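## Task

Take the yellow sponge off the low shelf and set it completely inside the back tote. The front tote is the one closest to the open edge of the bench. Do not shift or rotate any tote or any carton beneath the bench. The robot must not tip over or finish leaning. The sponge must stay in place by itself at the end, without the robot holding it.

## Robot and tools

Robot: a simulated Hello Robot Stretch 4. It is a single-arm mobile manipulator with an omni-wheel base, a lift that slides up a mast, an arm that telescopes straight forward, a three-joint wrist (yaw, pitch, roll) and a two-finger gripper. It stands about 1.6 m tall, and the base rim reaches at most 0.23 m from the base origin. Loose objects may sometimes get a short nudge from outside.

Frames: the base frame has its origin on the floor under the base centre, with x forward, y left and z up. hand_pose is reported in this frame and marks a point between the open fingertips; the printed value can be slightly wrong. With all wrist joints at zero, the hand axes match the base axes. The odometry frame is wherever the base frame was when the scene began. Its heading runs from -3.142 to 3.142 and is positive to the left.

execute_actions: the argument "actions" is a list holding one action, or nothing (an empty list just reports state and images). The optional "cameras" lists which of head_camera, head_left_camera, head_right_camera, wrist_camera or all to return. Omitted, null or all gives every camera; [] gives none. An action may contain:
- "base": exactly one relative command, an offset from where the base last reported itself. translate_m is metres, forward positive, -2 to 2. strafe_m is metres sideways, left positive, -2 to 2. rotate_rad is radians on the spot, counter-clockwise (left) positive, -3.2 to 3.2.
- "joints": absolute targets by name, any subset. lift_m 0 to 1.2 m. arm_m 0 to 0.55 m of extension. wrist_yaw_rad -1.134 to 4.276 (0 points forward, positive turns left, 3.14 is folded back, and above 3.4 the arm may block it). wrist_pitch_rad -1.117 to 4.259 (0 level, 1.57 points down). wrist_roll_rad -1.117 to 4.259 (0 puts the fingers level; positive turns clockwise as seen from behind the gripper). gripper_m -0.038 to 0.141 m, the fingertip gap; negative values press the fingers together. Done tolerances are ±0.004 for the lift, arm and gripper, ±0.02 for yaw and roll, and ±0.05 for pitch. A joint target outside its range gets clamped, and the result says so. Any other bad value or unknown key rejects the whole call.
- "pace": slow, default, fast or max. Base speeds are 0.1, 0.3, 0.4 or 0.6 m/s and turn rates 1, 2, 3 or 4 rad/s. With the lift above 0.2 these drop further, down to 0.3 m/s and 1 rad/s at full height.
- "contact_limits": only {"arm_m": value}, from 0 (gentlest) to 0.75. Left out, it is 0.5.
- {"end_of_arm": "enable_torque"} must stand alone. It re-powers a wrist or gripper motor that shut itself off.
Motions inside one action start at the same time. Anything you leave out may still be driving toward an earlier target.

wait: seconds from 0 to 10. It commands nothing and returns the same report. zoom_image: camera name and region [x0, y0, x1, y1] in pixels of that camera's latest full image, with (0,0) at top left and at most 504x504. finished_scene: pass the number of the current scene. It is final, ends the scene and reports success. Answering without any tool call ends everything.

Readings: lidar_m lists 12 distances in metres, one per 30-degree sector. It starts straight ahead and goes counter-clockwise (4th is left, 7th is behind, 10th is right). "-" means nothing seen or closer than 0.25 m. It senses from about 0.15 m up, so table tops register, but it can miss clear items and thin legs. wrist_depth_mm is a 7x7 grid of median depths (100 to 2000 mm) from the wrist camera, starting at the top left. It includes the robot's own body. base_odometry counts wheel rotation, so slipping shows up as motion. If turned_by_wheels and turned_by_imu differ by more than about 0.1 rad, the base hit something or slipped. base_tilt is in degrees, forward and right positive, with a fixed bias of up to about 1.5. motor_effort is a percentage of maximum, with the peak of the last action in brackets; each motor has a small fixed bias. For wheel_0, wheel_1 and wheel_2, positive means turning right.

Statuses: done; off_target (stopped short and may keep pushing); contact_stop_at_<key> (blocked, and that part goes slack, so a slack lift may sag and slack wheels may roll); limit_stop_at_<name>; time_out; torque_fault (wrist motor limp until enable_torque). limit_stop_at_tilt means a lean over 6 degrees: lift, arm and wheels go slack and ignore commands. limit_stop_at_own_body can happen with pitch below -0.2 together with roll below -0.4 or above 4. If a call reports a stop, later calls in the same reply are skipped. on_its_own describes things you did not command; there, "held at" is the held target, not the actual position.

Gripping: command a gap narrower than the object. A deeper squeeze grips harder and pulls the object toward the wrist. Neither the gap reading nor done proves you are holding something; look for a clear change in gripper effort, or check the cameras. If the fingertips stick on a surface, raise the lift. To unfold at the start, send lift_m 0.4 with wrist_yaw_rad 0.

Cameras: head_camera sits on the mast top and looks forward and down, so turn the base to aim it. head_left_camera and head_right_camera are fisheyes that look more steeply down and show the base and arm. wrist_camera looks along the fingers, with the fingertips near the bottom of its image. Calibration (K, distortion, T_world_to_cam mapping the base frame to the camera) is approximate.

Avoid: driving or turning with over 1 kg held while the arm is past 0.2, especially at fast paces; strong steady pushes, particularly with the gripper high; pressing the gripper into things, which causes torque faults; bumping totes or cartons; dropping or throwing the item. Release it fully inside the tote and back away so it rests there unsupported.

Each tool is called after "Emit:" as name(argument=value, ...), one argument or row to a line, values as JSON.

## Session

Emit:
execute_actions(
  actions=[],
)

Scene clock: 0.00 s.
base_odometry: x=+0.000 y=+0.000 heading=+0.000 (m, m, rad; odometry frame)
turned_by_wheels: +0.000 (rad since the last result)
turned_by_imu: +0.000 (rad since the last result)
base_tilt: forward=+0.4 right=-0.6 (deg)
lidar_m: 2.37 1.43 0.99 0.94 0.96 2.18 1.61 1.69 2.00 1.23 1.27 1.68
base_status: not commanded
joint_positions: lift_m=+0.263 arm_m=-0.002 wrist_yaw_rad=+3.183 wrist_pitch_rad=-0.005 wrist_roll_rad=+0.011 gripper_m=+0.057
joint_status: not commanded
motor_effort: lift_m=+17 arm_m=-1 wrist_yaw_rad=-1 wrist_pitch_rad=-7 wrist_roll_rad=-1 gripper_m=-2 wheel_0=+0 wheel_1=-1 wheel_2=+0 (%)
hand_pose: x=-0.1225 y=+0.0753 z=+0.4423 quat_wxyz=(-0.021, +0.002, +0.006, +1.000) (m; base frame)
wrist_depth_mm: - 141 209 - - - - / - - 139 - - - - / - 107 139 - - - - / - 116 139 - - - - / 189 141 - - - - - / 206 1808 1708 1618 209 1618 1537 / 204 1229 1098 1138 1118 1008 1078
pictures: head_camera, head_left_camera, head_right_camera, wrist_camera
camera_calibration (this result's frames):
wrist_camera: T_world_to_cam=[[-0.0833632, 0.995664, -0.0412797, -0.0553046], [-0.0252679, -0.0435225, -0.998733, 0.503735], [-0.996199, -0.0822145, 0.0287866, 0.0960746], [0, 0, 0, 1]] pos_world=[0.103827, 0.0848873, 0.498048]
Images, in order (width x height): head_camera 420x560, head_left_camera 420x672, head_right_camera 420x672, wrist_camera 616x392.

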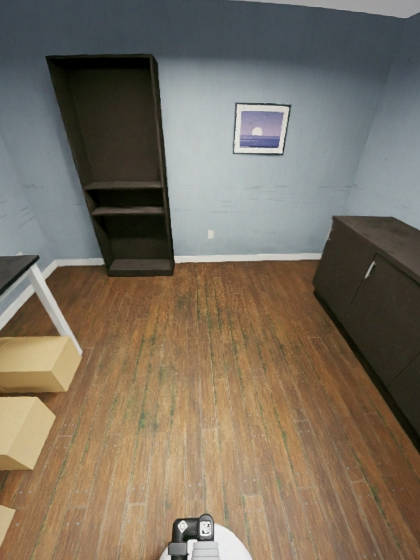

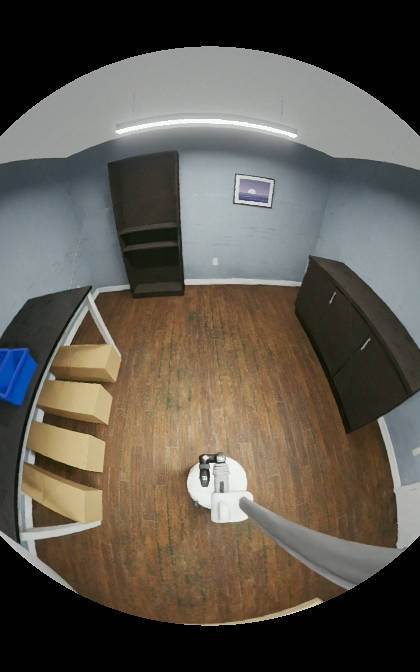

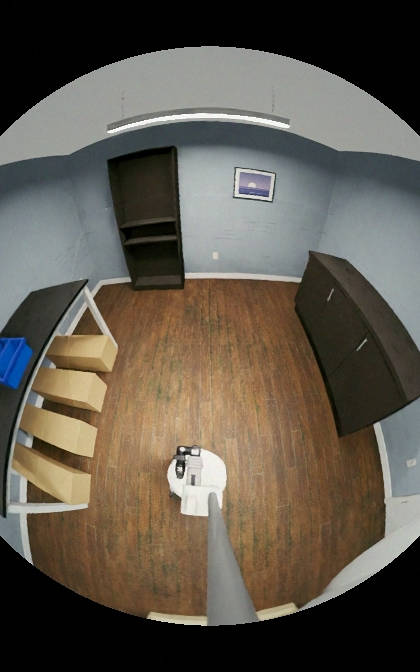

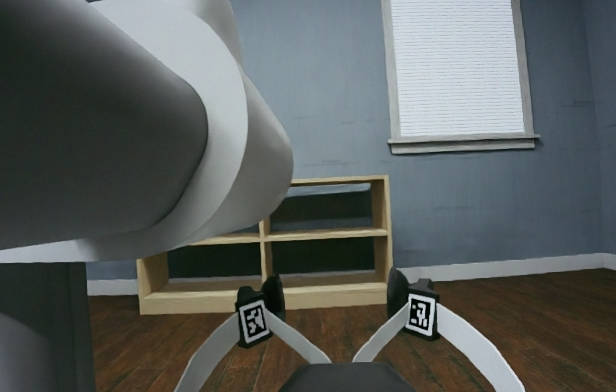

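Emit:
execute_actions(
  actions=[
    {"base": {"rotate_rad": -3.08}, "joints": {"lift_m": 0.45, "wrist_yaw_rad": 0}},
  ],
  cameras=["head_camera", "wrist_camera"],
)

Scene clock: 5.67 s.
base_odometry: x=+0.000 y=+0.000 heading=-3.079 (m, m, rad; odometry frame)
turned_by_wheels: -3.079 (rad since the last result)
turned_by_imu: -3.106 (rad since the last result)
base_tilt: forward=+0.3 right=-0.6 (deg)
lidar_m: 1.64 1.70 1.97 1.25 1.30 1.78 2.37 1.35 0.98 0.94 0.97 2.13
base_status: done
joint_positions: lift_m=+0.450 arm_m=-0.001 wrist_yaw_rad=+0.000 wrist_pitch_rad=-0.005 wrist_roll_rad=+0.011 gripper_m=+0.057
joint_status: all done
motor_effort: lift_m=+21(24) arm_m=-1(1) wrist_yaw_rad=-1(8) wrist_pitch_rad=-7(7) wrist_roll_rad=-1(1) gripper_m=-3(1) wheel_0=+3(6) wheel_1=+3(10) wheel_2=+4(10) (%)
hand_pose: x=+0.4579 y=-0.0874 z=+0.6293 quat_wxyz=(+1.000, +0.006, -0.002, +0.000) (m; base frame)
wrist_depth_mm: 1983 1921 1863 1921 1921 1921 1863 / 1863 1921 1863 1921 1863 1863 1863 / 1921 1921 1921 1983 1921 1863 1863 / 1921 1921 1983 1756 1863 1863 1863 / 1863 1756 1921 1808 1808 1863 1863 / 1983 1756 1537 1808 209 1863 1863 / 1708 1499 1430 1430 1430 1336 1537
pictures: head_camera, wrist_camera
camera_calibration (this result's frames):
wrist_camera: T_world_to_cam=[[0.0418504, -0.998271, -0.0412782, -0.0687975], [0.0270455, 0.0424312, -0.998733, 0.681613], [0.998758, 0.0406809, 0.0287745, -0.247237], [0, 0, 0, 1]] pos_world=[0.231375, -0.0875423, 0.685024]
Images, in order (width x height): head_camera 420x560, wrist_camera 616x392.

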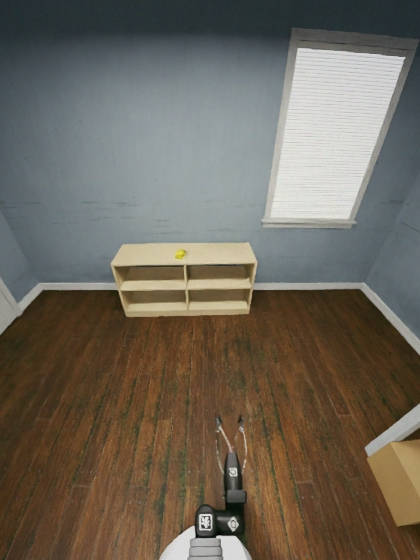

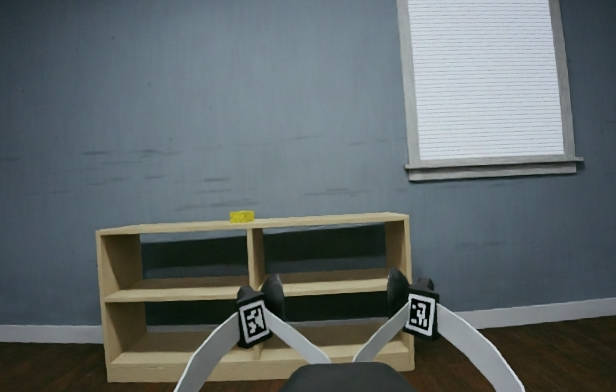

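Emit:
execute_actions(
  actions=[
    {"base": {"translate_m": 1.28}, "joints": {"lift_m": 0.9, "wrist_pitch_rad": 1.57, "gripper_m": 0.13, "arm_m": 0.1}, "pace": "fast"},
  ],
  cameras=[],
)

Emit:
execute_actions(
  actions=[
    {"base": {"strafe_m": 0.35}, "joints": {"arm_m": 0.3}},
  ],
  cameras=["wrist_camera"],
)

Scene clock: 14.93 s.
base_odometry: x=-1.277 y=-0.080 heading=-3.079 (m, m, rad; odometry frame)
turned_by_wheels: +0.000 (rad since the last result)
turned_by_imu: -0.002 (rad since the last result)
base_tilt: forward=+0.4 right=-0.5 (deg)
lidar_m: 0.34 0.38 0.50 1.88 1.95 1.92 3.72 1.34 1.21 1.84 0.55 0.38
base_status: done
joint_positions: lift_m=+0.900 arm_m=+0.099 wrist_yaw_rad=+0.000 wrist_pitch_rad=+1.570 wrist_roll_rad=+0.011 gripper_m=+0.130
joint_status: all done
motor_effort: lift_m=+23(23) arm_m=+4(7) wrist_yaw_rad=-1(0) wrist_pitch_rad=+0(5) wrist_roll_rad=-1(1) gripper_m=-1(2) wheel_0=+1(10) wheel_1=+2(8) wheel_2=+0(15) (%)
hand_pose: x=+0.2705 y=-0.0874 z=+0.7893 quat_wxyz=(+0.707, +0.004, +0.707, -0.004) (m; base frame)
wrist_depth_mm: 418 415 410 404 399 394 392 / 387 415 410 404 402 394 394 / 418 415 407 407 404 615 1008 / 699 960 1025 1025 1008 1008 1008 / 1078 1060 1042 976 1025 991 1008 / 1060 1025 215 788 866 198 991 / 1060 1042 798 798 1008 976 1025
pictures: none
No camera images: the call's "cameras" was empty. Leave "cameras" out to get every camera's image.

Scene clock: 17.43 s.
base_odometry: x=-1.255 y=-0.429 heading=-3.079 (m, m, rad; odometry frame)
turned_by_wheels: +0.000 (rad since the last result)
turned_by_imu: +0.002 (rad since the last result)
base_tilt: forward=+0.3 right=-0.6 (deg)
lidar_m: 0.35 0.38 0.49 1.52 1.58 1.69 3.74 1.82 1.50 2.20 0.54 0.38
base_status: done
joint_positions: lift_m=+0.900 arm_m=+0.299 wrist_yaw_rad=+0.000 wrist_pitch_rad=+1.570 wrist_roll_rad=+0.011 gripper_m=+0.130
joint_status: all done
motor_effort: lift_m=+22(23) arm_m=+4(6) wrist_yaw_rad=-1(0) wrist_pitch_rad=+0(1) wrist_roll_rad=-1(1) gripper_m=+0(0) wheel_0=+0(11) wheel_1=+2(10) wheel_2=+0(1) (%)
hand_pose: x=+0.4704 y=-0.0874 z=+0.7894 quat_wxyz=(+0.707, +0.004, +0.707, -0.004) (m; base frame)
wrist_depth_mm: 508 492 410 404 402 397 389 / 418 418 410 404 399 397 392 / 421 415 410 404 402 394 392 / 418 415 410 402 399 392 389 / 421 415 407 407 353 394 392 / 418 413 213 402 394 195 389 / 418 415 615 404 991 1025 991
pictures: wrist_camera
camera_calibration (this result's frames):
wrist_camera: T_world_to_cam=[[-0.0413039, -0.99828, -0.0416123, -0.023353], [-0.998838, 0.0422907, -0.0231203, 0.553625], [0.0248403, 0.040609, -0.998866, 1.00503], [0, 0, 0, 1]] pos_world=[0.527052, -0.0875391, 1.01571]
Images, in order (width x height): wrist_camera 616x392.

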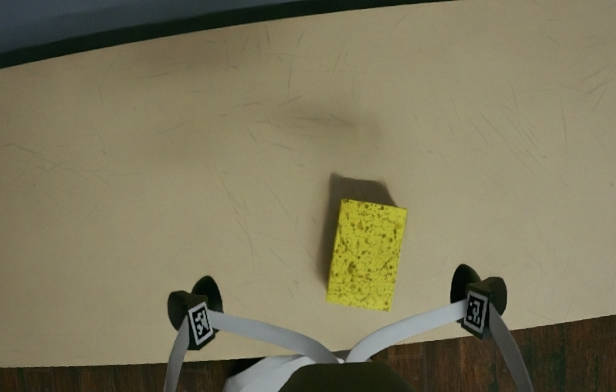

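Emit:
execute_actions(
  actions=[
    {"joints": {"arm_m": 0.146, "wrist_pitch_rad": 0.9, "wrist_yaw_rad": -0.19, "lift_m": 0.76}},
  ],
  cameras=["wrist_camera", "head_camera"],
)

Scene clock: 40.07 s.
base_odometry: x=-1.255 y=-0.429 heading=-3.079 (m, m, rad; odometry frame)
turned_by_wheels: +0.000 (rad since the last result)
turned_by_imu: +0.001 (rad since the last result)
base_tilt: forward=+0.4 right=-0.6 (deg)
lidar_m: 0.36 0.37 0.48 1.51 1.58 1.71 3.72 1.83 1.50 2.18 0.54 0.38
base_status: not commanded
joint_positions: lift_m=+0.760 arm_m=+0.147 wrist_yaw_rad=-0.190 wrist_pitch_rad=+0.902 wrist_roll_rad=+0.011 gripper_m=+0.130
joint_status: all done
motor_effort: lift_m=+13(26) arm_m=-4(5) wrist_yaw_rad=+0(6) wrist_pitch_rad=-5(5) wrist_roll_rad=-1(1) gripper_m=-1(2) wheel_0=+0(0) wheel_1=+2(2) wheel_2=+0(0) (%)
hand_pose: x=+0.4768 y=-0.1196 z=+0.7123 quat_wxyz=(+0.896, +0.046, +0.433, -0.088) (m; base frame)
wrist_depth_mm: 359 384 407 430 455 480 512 / 399 427 452 480 521 530 504 / 455 492 504 455 439 436 430 / 430 424 410 402 394 384 382 / 379 373 366 362 353 345 338 / 338 336 214 281 303 195 307 / 312 304 298 252 285 285 279
pictures: head_camera, wrist_camera
camera_calibration (this result's frames):
wrist_camera: T_world_to_cam=[[-0.195261, -0.979015, -0.0583358, 0.0291516], [-0.74796, 0.187124, -0.63682, 0.894403], [0.634373, -0.0807133, -0.768802, 0.460139], [0, 0, 0, 1]] pos_world=[0.38277, -0.101685, 0.925031]
Images, in order (width x height): head_camera 420x560, wrist_camera 616x392.

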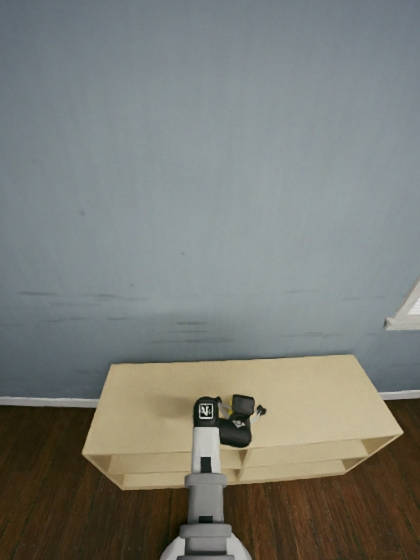

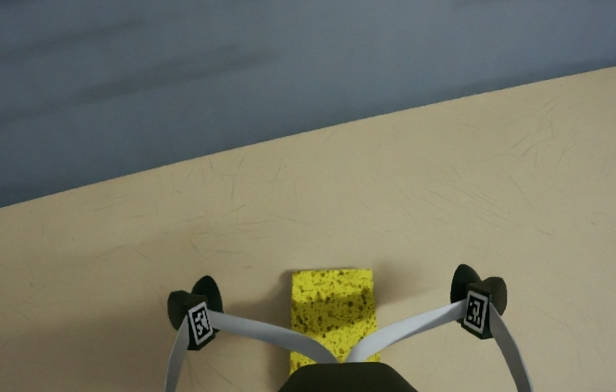

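Emit:
execute_actions(
  actions=[
    {"joints": {"lift_m": 0.686}},
  ],
  cameras=["wrist_camera"],
)

Emit:
execute_actions(
  actions=[
    {"joints": {"gripper_m": 0.035}},
  ],
  cameras=["wrist_camera"],
)

Scene clock: 47.17 s.
base_odometry: x=-1.255 y=-0.429 heading=-3.079 (m, m, rad; odometry frame)
turned_by_wheels: +0.000 (rad since the last result)
turned_by_imu: +0.001 (rad since the last result)
base_tilt: forward=+0.3 right=-0.6 (deg)
lidar_m: 0.35 0.38 0.47 1.51 1.58 1.71 3.73 1.86 1.50 2.20 0.55 0.38
base_status: not commanded
joint_positions: lift_m=+0.686 arm_m=+0.147 wrist_yaw_rad=-0.190 wrist_pitch_rad=+0.902 wrist_roll_rad=+0.011 gripper_m=+0.130
joint_status: all done
motor_effort: lift_m=+13(11) arm_m=-4(4) wrist_yaw_rad=-1(1) wrist_pitch_rad=-6(6) wrist_roll_rad=-1(1) gripper_m=+1(1) wheel_0=+0(1) wheel_1=+2(2) wheel_2=+0(0) (%)
hand_pose: x=+0.4768 y=-0.1197 z=+0.6383 quat_wxyz=(+0.896, +0.046, +0.433, -0.088) (m; base frame)
wrist_depth_mm: 364 384 407 433 455 477 439 / 402 427 445 404 394 384 382 / 375 366 355 347 342 332 329 / 327 322 314 309 298 294 290 / 286 285 279 226 262 264 259 / 257 254 214 201 202 195 233 / 236 232 227 179 187 216 216
pictures: wrist_camera
camera_calibration (this result's frames):
wrist_camera: T_world_to_cam=[[-0.195255, -0.979016, -0.0583365, 0.0248335], [-0.747895, 0.187111, -0.636901, 0.847331], [0.634452, -0.0807284, -0.768735, 0.403171], [0, 0, 0, 1]] pos_world=[0.38277, -0.101685, 0.851046]
Images, in order (width x height): wrist_camera 616x392.

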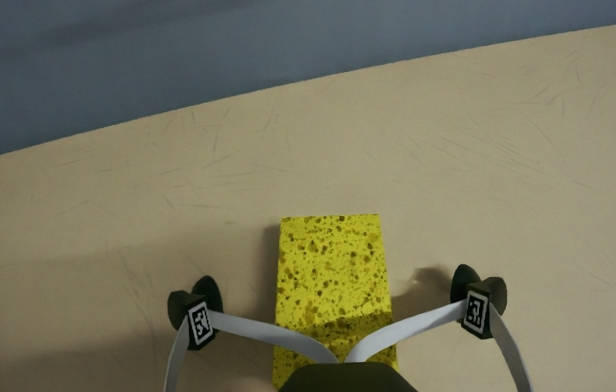

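Scene clock: 49.03 s.
base_odometry: x=-1.255 y=-0.429 heading=-3.079 (m, m, rad; odometry frame)
turned_by_wheels: +0.000 (rad since the last result)
turned_by_imu: +0.000 (rad since the last result)
base_tilt: forward=+0.3 right=-0.6 (deg)
lidar_m: 0.35 0.37 0.49 1.53 1.56 1.70 3.72 1.86 1.50 2.18 0.52 0.37
base_status: not commanded
joint_positions: lift_m=+0.686 arm_m=+0.147 wrist_yaw_rad=-0.190 wrist_pitch_rad=+0.902 wrist_roll_rad=+0.011 gripper_m=+0.035
joint_status: all done
motor_effort: lift_m=+13(13) arm_m=-4(4) wrist_yaw_rad=-1(1) wrist_pitch_rad=-6(7) wrist_roll_rad=-1(1) gripper_m=-12(11) wheel_0=+0(0) wheel_1=+2(2) wheel_2=+0(0) (%)
hand_pose: x=+0.4768 y=-0.1197 z=+0.6383 quat_wxyz=(+0.896, +0.046, +0.433, -0.088) (m; base frame)
wrist_depth_mm: 362 384 404 436 459 477 436 / 402 427 442 404 394 384 379 / 377 366 357 347 342 334 329 / 327 320 312 309 301 293 290 / 290 283 279 216 257 263 257 / 257 255 247 195 190 236 233 / 236 231 222 177 180 213 215
pictures: wrist_camera
camera_calibration (this result's frames):
wrist_camera: T_world_to_cam=[[-0.195255, -0.979016, -0.0583365, 0.0248336], [-0.747894, 0.187111, -0.636901, 0.84733], [0.634452, -0.0807286, -0.768735, 0.403171], [0, 0, 0, 1]] pos_world=[0.38277, -0.101685, 0.851046]
Images, in order (width x height): wrist_camera 616x392.

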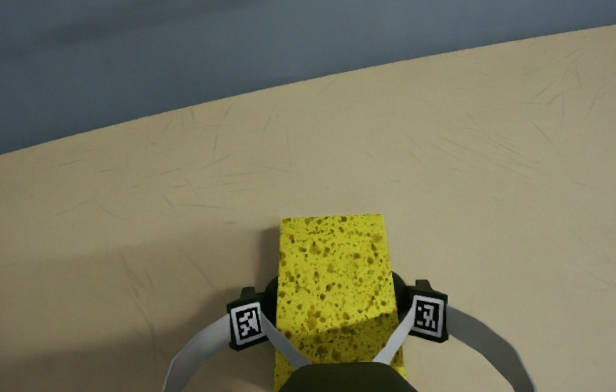

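Emit:
execute_actions(
  actions=[
    {"base": {"translate_m": -1.52}, "joints": {"lift_m": 1.2, "arm_m": 0.0, "wrist_yaw_rad": 0.0}},
  ],
  cameras=[],
)

Emit:
execute_actions(
  actions=[
    {"base": {"rotate_rad": -1.56}},
  ],
  cameras=["head_camera", "head_right_camera", "wrist_camera"],
)

Scene clock: 63.00 s.
base_odometry: x=+0.262 y=-0.334 heading=-3.079 (m, m, rad; odometry frame)
turned_by_wheels: +0.000 (rad since the last result)
turned_by_imu: +0.007 (rad since the last result)
base_tilt: forward=+0.4 right=-0.6 (deg)
lidar_m: 1.87 2.17 1.62 0.88 0.93 1.27 2.45 2.22 1.34 1.28 1.33 1.96
base_status: done
joint_positions: lift_m=+1.200 arm_m=+0.001 wrist_yaw_rad=+0.000 wrist_pitch_rad=+0.902 wrist_roll_rad=+0.011 gripper_m=+0.035
joint_status: all done
motor_effort: lift_m=+23(25) arm_m=-4(3) wrist_yaw_rad=+0(2) wrist_pitch_rad=-6(6) wrist_roll_rad=-1(1) gripper_m=-16(9) wheel_0=-2(7) wheel_1=-1(7) wheel_2=+1(12) (%)
hand_pose: x=+0.3506 y=-0.0874 z=+1.1516 quat_wxyz=(+0.900, +0.005, +0.436, -0.003) (m; base frame)
wrist_depth_mm: - - - - 1983 - - / - - - - - - - / - - - - - 1983 1921 / 1921 1921 1756 1808 1756 1708 1708 / 1708 1661 1618 218 1499 1537 1499 / 1499 1499 1464 195 189 1397 1366 / 1397 1366 1281 177 181 1229 1229
pictures: none
No camera images: the call's "cameras" was empty. Leave "cameras" out to get every camera's image.

Scene clock: 65.83 s.
base_odometry: x=+0.261 y=-0.334 heading=+1.645 (m, m, rad; odometry frame)
turned_by_wheels: -1.559 (rad since the last result)
turned_by_imu: -1.572 (rad since the last result)
base_tilt: forward=+0.3 right=-0.6 (deg)
lidar_m: 1.28 1.33 1.96 1.88 2.17 1.62 0.88 0.93 1.27 2.41 2.21 1.34
base_status: done
joint_positions: lift_m=+1.200 arm_m=+0.001 wrist_yaw_rad=+0.000 wrist_pitch_rad=+0.902 wrist_roll_rad=+0.011 gripper_m=+0.035
joint_status: not commanded
motor_effort: lift_m=+23(23) arm_m=-4(4) wrist_yaw_rad=-1(0) wrist_pitch_rad=-6(3) wrist_roll_rad=-1(1) gripper_m=-13(12) wheel_0=+3(7) wheel_1=+4(8) wheel_2=+5(10) (%)
hand_pose: x=+0.3506 y=-0.0874 z=+1.1516 quat_wxyz=(+0.900, +0.005, +0.436, -0.003) (m; base frame)
wrist_depth_mm: 1098 1118 - - - - - / - - 1921 1983 1921 1863 - / - 1756 1708 1756 1576 1618 1863 / 1983 1756 1756 1708 1661 1661 1661 / 1708 1661 1618 217 1499 1537 1464 / 1499 1499 1430 195 189 1366 1366 / 1366 1336 1308 177 181 1229 1281
pictures: head_camera, head_right_camera, wrist_camera
camera_calibration (this result's frames):
wrist_camera: T_world_to_cam=[[-0.00676397, -0.998274, -0.0583377, -0.00608603], [-0.769584, 0.0424476, -0.637134, 1.06903], [0.63851, 0.0405861, -0.768542, 0.889371], [0, 0, 0, 1]] pos_world=[0.254791, -0.0875493, 1.36428]
Images, in order (width x height): head_camera 420x560, head_right_camera 420x672, wrist_camera 616x392.

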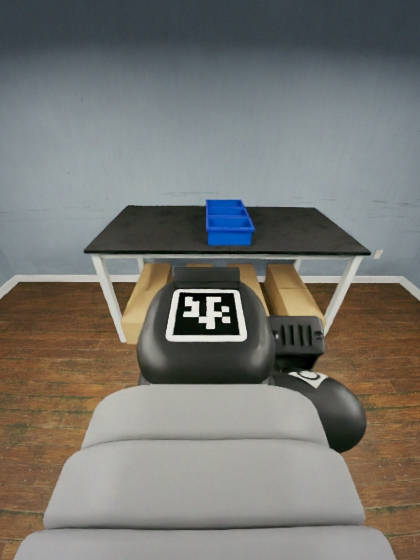

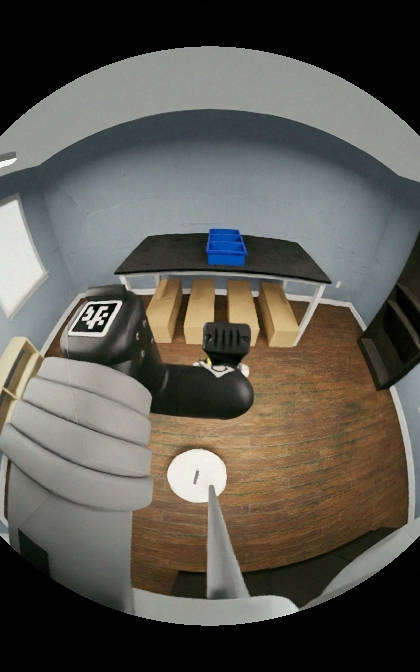

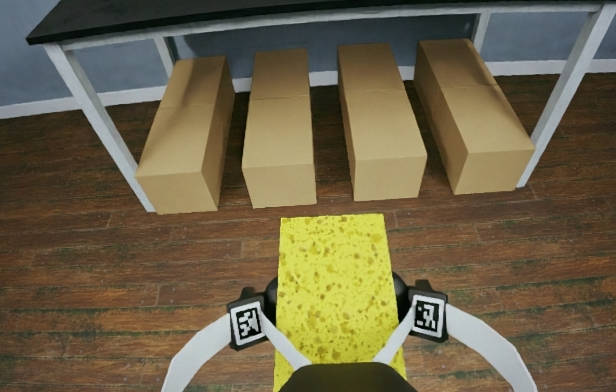

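Emit:
execute_actions(
  actions=[
    {"base": {"translate_m": 0.98}, "joints": {"arm_m": 0.3}},
  ],
  cameras=["head_right_camera", "wrist_camera"],
)

Scene clock: 75.07 s.
base_odometry: x=+0.188 y=+0.643 heading=+1.645 (m, m, rad; odometry frame)
turned_by_wheels: +0.000 (rad since the last result)
turned_by_imu: -0.002 (rad since the last result)
base_tilt: forward=+0.3 right=-0.5 (deg)
lidar_m: 0.30 0.32 0.45 1.91 1.99 2.66 1.89 1.94 2.51 2.11 0.46 0.31
base_status: done
joint_positions: lift_m=+1.200 arm_m=+0.299 wrist_yaw_rad=+0.000 wrist_pitch_rad=+0.901 wrist_roll_rad=+0.011 gripper_m=+0.035
joint_status: all done
motor_effort: lift_m=+23(23) arm_m=+4(6) wrist_yaw_rad=-1(0) wrist_pitch_rad=-4(4) wrist_roll_rad=-1(1) gripper_m=-10(11) wheel_0=+1(9) wheel_1=+2(8) wheel_2=-2(12) (%)
hand_pose: x=+0.6492 y=-0.0874 z=+1.1516 quat_wxyz=(+0.900, +0.005, +0.436, -0.002) (m; base frame)
wrist_depth_mm: 699 699 699 723 707 723 732 / 778 778 759 750 759 723 715 / 723 699 647 597 609 591 621 / 621 603 574 424 424 418 539 / 539 535 512 218 404 413 484 / 484 477 427 195 189 379 330 / 442 436 315 177 180 387 310
pictures: head_right_camera, wrist_camera
camera_calibration (this result's frames):
wrist_camera: T_world_to_cam=[[-0.00658138, -0.998275, -0.0583387, -0.0041508], [-0.769494, 0.0423138, -0.637251, 1.29893], [0.638621, 0.0406973, -0.768445, 0.698538], [0, 0, 0, 1]] pos_world=[0.553389, -0.0875348, 1.36429]
Images, in order (width x height): head_right_camera 420x672, wrist_camera 616x392.

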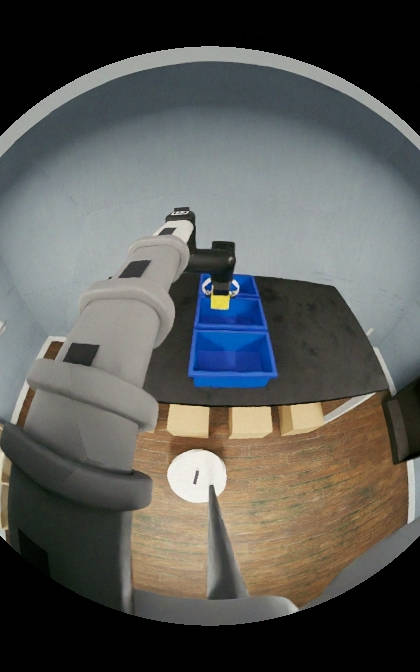

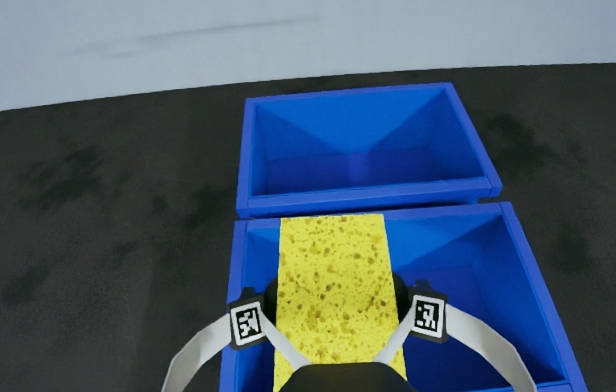

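Emit:
execute_actions(
  actions=[
    {"base": {"strafe_m": -0.04}, "joints": {"arm_m": 0.55}},
  ],
  cameras=[],
)

Emit:
execute_actions(
  actions=[
    {"base": {"translate_m": 0.03}, "joints": {"lift_m": 1.12}, "pace": "slow"},
  ],
  cameras=["head_right_camera", "wrist_camera"],
)

Scene clock: 90.53 s.
base_odometry: x=+0.228 y=+0.646 heading=+1.645 (m, m, rad; odometry frame)
turned_by_wheels: +0.000 (rad since the last result)
turned_by_imu: +0.000 (rad since the last result)
base_tilt: forward=+0.4 right=-0.6 (deg)
lidar_m: 0.30 0.31 0.44 1.96 2.01 2.63 1.89 1.97 2.51 2.07 0.45 0.32
base_status: done
joint_positions: lift_m=+1.200 arm_m=+0.548 wrist_yaw_rad=+0.000 wrist_pitch_rad=+0.901 wrist_roll_rad=+0.011 gripper_m=+0.035
joint_status: all done
joint sent to its limit — the command would take arm_m past its upper limit, so that joint was sent only as far as its limit.
motor_effort: lift_m=+23(23) arm_m=+4(4) wrist_yaw_rad=-1(0) wrist_pitch_rad=-4(4) wrist_roll_rad=-1(1) gripper_m=-11(12) wheel_0=+0(11) wheel_1=-4(10) wheel_2=+0(0) (%)
hand_pose: x=+0.8975 y=-0.0874 z=+1.1516 quat_wxyz=(+0.900, +0.005, +0.436, -0.002) (m; base frame)
wrist_depth_mm: 439 442 445 452 455 462 459 / 492 496 508 517 521 517 521 / 569 585 591 591 597 603 591 / 621 609 585 585 569 559 539 / 544 539 404 217 375 436 484 / 488 480 340 195 189 338 436 / 445 433 340 177 181 334 404
pictures: none
No camera images: the call's "cameras" was empty. Leave "cameras" out to get every camera's image.

Scene clock: 92.07 s.
base_odometry: x=+0.226 y=+0.676 heading=+1.645 (m, m, rad; odometry frame)
turned_by_wheels: +0.000 (rad since the last result)
turned_by_imu: +0.000 (rad since the last result)
base_tilt: forward=+0.4 right=-0.6 (deg)
lidar_m: 0.27 0.29 0.40 1.97 2.03 2.68 1.91 1.98 2.49 2.07 0.40 0.27
base_status: done
joint_positions: lift_m=+1.120 arm_m=+0.548 wrist_yaw_rad=+0.000 wrist_pitch_rad=+0.901 wrist_roll_rad=+0.011 gripper_m=+0.035
joint_status: all done
motor_effort: lift_m=+13(19) arm_m=+4(4) wrist_yaw_rad=-1(2) wrist_pitch_rad=-4(4) wrist_roll_rad=-1(1) gripper_m=-16(16) wheel_0=+2(4) wheel_1=+4(6) wheel_2=-6(11) (%)
hand_pose: x=+0.8975 y=-0.0874 z=+1.0724 quat_wxyz=(+0.900, +0.005, +0.436, -0.002) (m; base frame)
wrist_depth_mm: 410 410 418 430 427 430 430 / 459 469 477 480 484 484 484 / 535 535 525 525 525 521 504 / 504 496 484 473 466 452 445 / 445 433 309 217 296 310 399 / 399 377 315 195 189 290 253 / 364 274 332 177 180 306 239
pictures: head_right_camera, wrist_camera
camera_calibration (this result's frames):
wrist_camera: T_world_to_cam=[[-0.00656882, -0.998275, -0.0583384, -0.00714636], [-0.769532, 0.0423014, -0.637205, 1.4395], [0.638574, 0.0407076, -0.768483, 0.479188], [0, 0, 0, 1]] pos_world=[0.801697, -0.0875335, 1.28509]
Images, in order (width x height): head_right_camera 420x672, wrist_camera 616x392.

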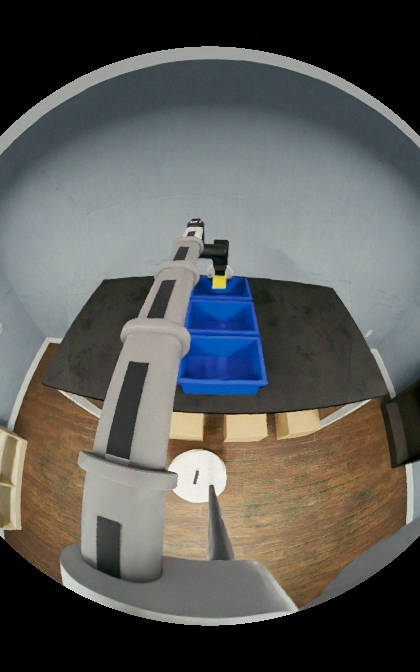

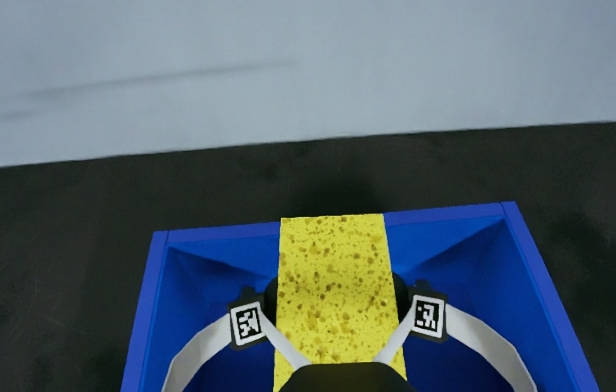

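Emit:
execute_actions(
  actions=[
    {"joints": {"lift_m": 1.03}, "pace": "slow"},
  ],
  cameras=["head_right_camera", "wrist_camera"],
)

Scene clock: 99.17 s.
base_odometry: x=+0.226 y=+0.676 heading=+1.645 (m, m, rad; odometry frame)
turned_by_wheels: +0.000 (rad since the last result)
turned_by_imu: +0.001 (rad since the last result)
base_tilt: forward=+0.3 right=-0.6 (deg)
lidar_m: 0.26 0.30 0.40 1.96 2.02 2.67 1.91 1.98 2.50 2.08 0.41 0.29
base_status: not commanded
joint_positions: lift_m=+1.030 arm_m=+0.548 wrist_yaw_rad=+0.000 wrist_pitch_rad=+0.901 wrist_roll_rad=+0.011 gripper_m=+0.035
joint_status: all done
motor_effort: lift_m=+12(14) arm_m=+4(4) wrist_yaw_rad=-2(1) wrist_pitch_rad=-5(3) wrist_roll_rad=-1(1) gripper_m=-9(14) wheel_0=+2(2) wheel_1=+4(4) wheel_2=-6(6) (%)
hand_pose: x=+0.8975 y=-0.0874 z=+0.9824 quat_wxyz=(+0.900, +0.005, +0.436, -0.002) (m; base frame)
wrist_depth_mm: 410 413 421 424 427 427 427 / 455 469 459 459 459 449 442 / 442 430 418 231 232 230 226 / 382 231 251 249 259 264 230 / 329 236 304 216 294 298 235 / 177 229 285 195 189 271 236 / 160 219 257 177 181 246 239
pictures: head_right_camera, wrist_camera
camera_calibration (this result's frames):
wrist_camera: T_world_to_cam=[[-0.00656889, -0.998275, -0.0583383, -0.012396], [-0.769532, 0.0423014, -0.637205, 1.38216], [0.638574, 0.0407075, -0.768483, 0.410034], [0, 0, 0, 1]] pos_world=[0.801699, -0.0875335, 1.1951]
Images, in order (width x height): head_right_camera 420x672, wrist_camera 616x392.

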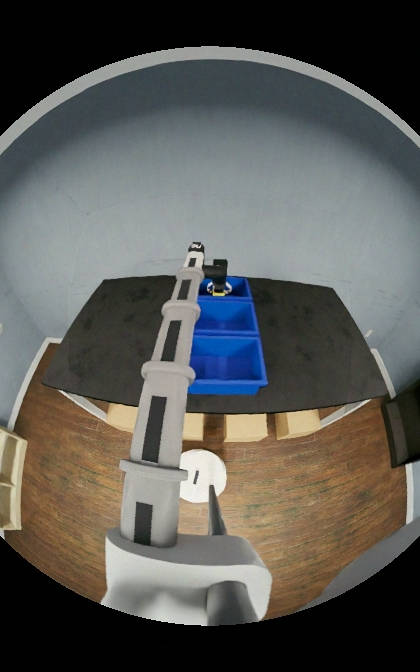

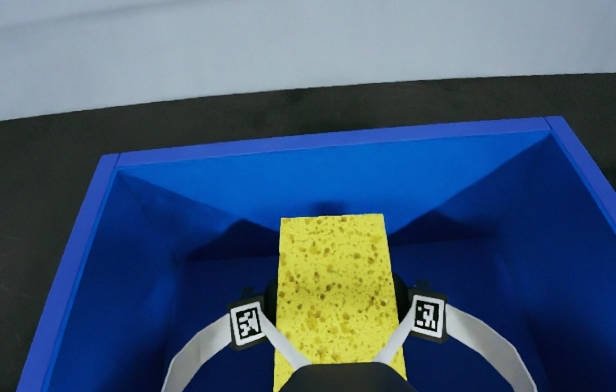

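Emit:
execute_actions(
  actions=[
    {"joints": {"lift_m": 1.01}, "pace": "slow"},
  ],
  cameras=[],
)

Emit:
execute_actions(
  actions=[
    {"joints": {"gripper_m": 0.10}},
  ],
  cameras=["wrist_camera"],
)

Emit:
execute_actions(
  actions=[
    {"joints": {"lift_m": 1.2}},
  ],
  cameras=["wrist_camera", "head_right_camera"],
)

Scene clock: 107.97 s.
base_odometry: x=+0.226 y=+0.676 heading=+1.645 (m, m, rad; odometry frame)
turned_by_wheels: +0.000 (rad since the last result)
turned_by_imu: +0.001 (rad since the last result)
base_tilt: forward=+0.4 right=-0.6 (deg)
lidar_m: 0.27 0.29 0.40 1.96 2.02 2.68 1.90 1.98 2.49 2.07 0.40 0.29
base_status: not commanded
joint_positions: lift_m=+1.010 arm_m=+0.548 wrist_yaw_rad=+0.000 wrist_pitch_rad=+0.901 wrist_roll_rad=+0.011 gripper_m=+0.035
joint_status: all done
motor_effort: lift_m=+13(15) arm_m=+4(4) wrist_yaw_rad=-1(1) wrist_pitch_rad=-4(4) wrist_roll_rad=-1(1) gripper_m=-17(12) wheel_0=+2(2) wheel_1=+4(4) wheel_2=-6(6) (%)
hand_pose: x=+0.8975 y=-0.0874 z=+0.9624 quat_wxyz=(+0.900, +0.005, +0.436, -0.002) (m; base frame)
wrist_depth_mm: 410 413 421 424 427 427 430 / 449 449 445 433 427 415 410 / 410 216 216 216 220 223 216 / 336 229 250 248 259 266 231 / 172 236 291 217 276 279 236 / 159 227 264 194 189 252 238 / 155 218 237 177 181 227 225
pictures: none
No camera images: the call's "cameras" was empty. Leave "cameras" out to get every camera's image.

Scene clock: 109.43 s.
base_odometry: x=+0.226 y=+0.676 heading=+1.645 (m, m, rad; odometry frame)
turned_by_wheels: +0.000 (rad since the last result)
turned_by_imu: +0.000 (rad since the last result)
base_tilt: forward=+0.4 right=-0.6 (deg)
lidar_m: 0.27 0.28 0.41 1.96 2.01 2.67 1.92 1.99 2.49 2.08 0.40 0.28
base_status: not commanded
joint_positions: lift_m=+1.010 arm_m=+0.548 wrist_yaw_rad=+0.000 wrist_pitch_rad=+0.901 wrist_roll_rad=+0.011 gripper_m=+0.100
joint_status: all done
motor_effort: lift_m=+13(13) arm_m=+4(4) wrist_yaw_rad=-1(1) wrist_pitch_rad=-5(3) wrist_roll_rad=-1(1) gripper_m=-1(11) wheel_0=+2(2) wheel_1=+4(4) wheel_2=-6(6) (%)
hand_pose: x=+0.8975 y=-0.0874 z=+0.9624 quat_wxyz=(+0.900, +0.005, +0.436, -0.002) (m; base frame)
wrist_depth_mm: 407 410 418 424 427 430 433 / 449 452 445 439 424 421 413 / 410 216 216 216 220 222 217 / 338 230 250 257 260 265 230 / 172 235 291 243 281 281 235 / 159 228 216 220 219 242 239 / 155 220 241 171 204 231 226
pictures: wrist_camera
camera_calibration (this result's frames):
wrist_camera: T_world_to_cam=[[-0.00656875, -0.998275, -0.0583383, -0.0135637], [-0.769533, 0.0423013, -0.637205, 1.36941], [0.638574, 0.0407076, -0.768483, 0.394654], [0, 0, 0, 1]] pos_world=[0.8017, -0.0875335, 1.17509]
Images, in order (width x height): wrist_camera 616x392.

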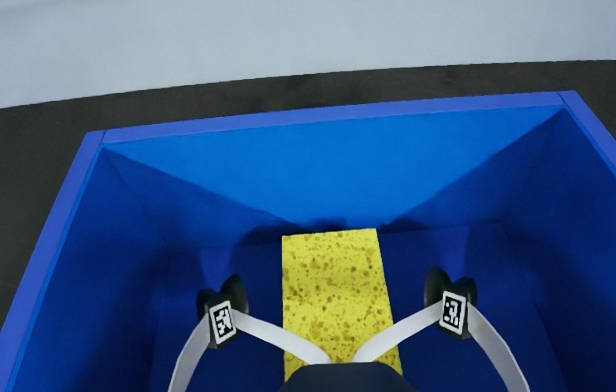

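Scene clock: 111.30 s.
base_odometry: x=+0.226 y=+0.676 heading=+1.645 (m, m, rad; odometry frame)
turned_by_wheels: +0.000 (rad since the last result)
turned_by_imu: +0.000 (rad since the last result)
base_tilt: forward=+0.4 right=-0.5 (deg)
lidar_m: 0.28 0.28 0.42 1.96 2.01 2.67 1.92 1.99 2.49 2.07 0.41 0.30
base_status: not commanded
joint_positions: lift_m=+1.200 arm_m=+0.548 wrist_yaw_rad=+0.000 wrist_pitch_rad=+0.901 wrist_roll_rad=+0.011 gripper_m=+0.100
joint_status: all done
motor_effort: lift_m=+23(25) arm_m=+4(4) wrist_yaw_rad=-1(1) wrist_pitch_rad=-4(5) wrist_roll_rad=-1(1) gripper_m=+1(2) wheel_0=+2(2) wheel_1=+4(4) wheel_2=-6(6) (%)
hand_pose: x=+0.8975 y=-0.0874 z=+1.1516 quat_wxyz=(+0.900, +0.005, +0.436, -0.002) (m; base frame)
wrist_depth_mm: 407 413 421 427 427 427 430 / 459 466 477 480 484 488 488 / 525 539 535 559 564 564 564 / 591 603 591 574 564 549 544 / 539 535 521 517 504 488 492 / 484 484 216 397 397 312 436 / 449 436 402 172 404 345 399
pictures: head_right_camera, wrist_camera
camera_calibration (this result's frames):
wrist_camera: T_world_to_cam=[[-0.0065691, -0.998275, -0.0583385, -0.00252789], [-0.769532, 0.0423017, -0.637205, 1.48995], [0.638574, 0.0407075, -0.768483, 0.540018], [0, 0, 0, 1]] pos_world=[0.801703, -0.0875335, 1.36425]
Images, in order (width x height): head_right_camera 420x672, wrist_camera 616x392.

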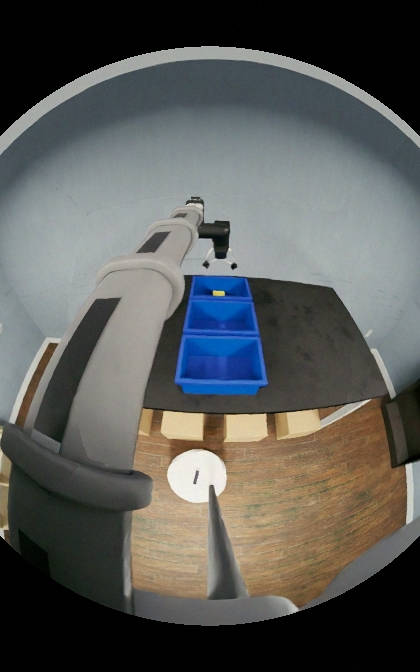

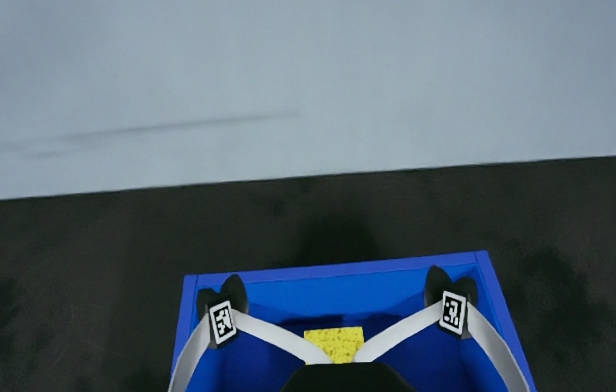

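The sponge is sitting in the back tote, and the totes haven't moved.

Emit:
finished_scene(
  scene=2,
)

The scene is finished: the task was done.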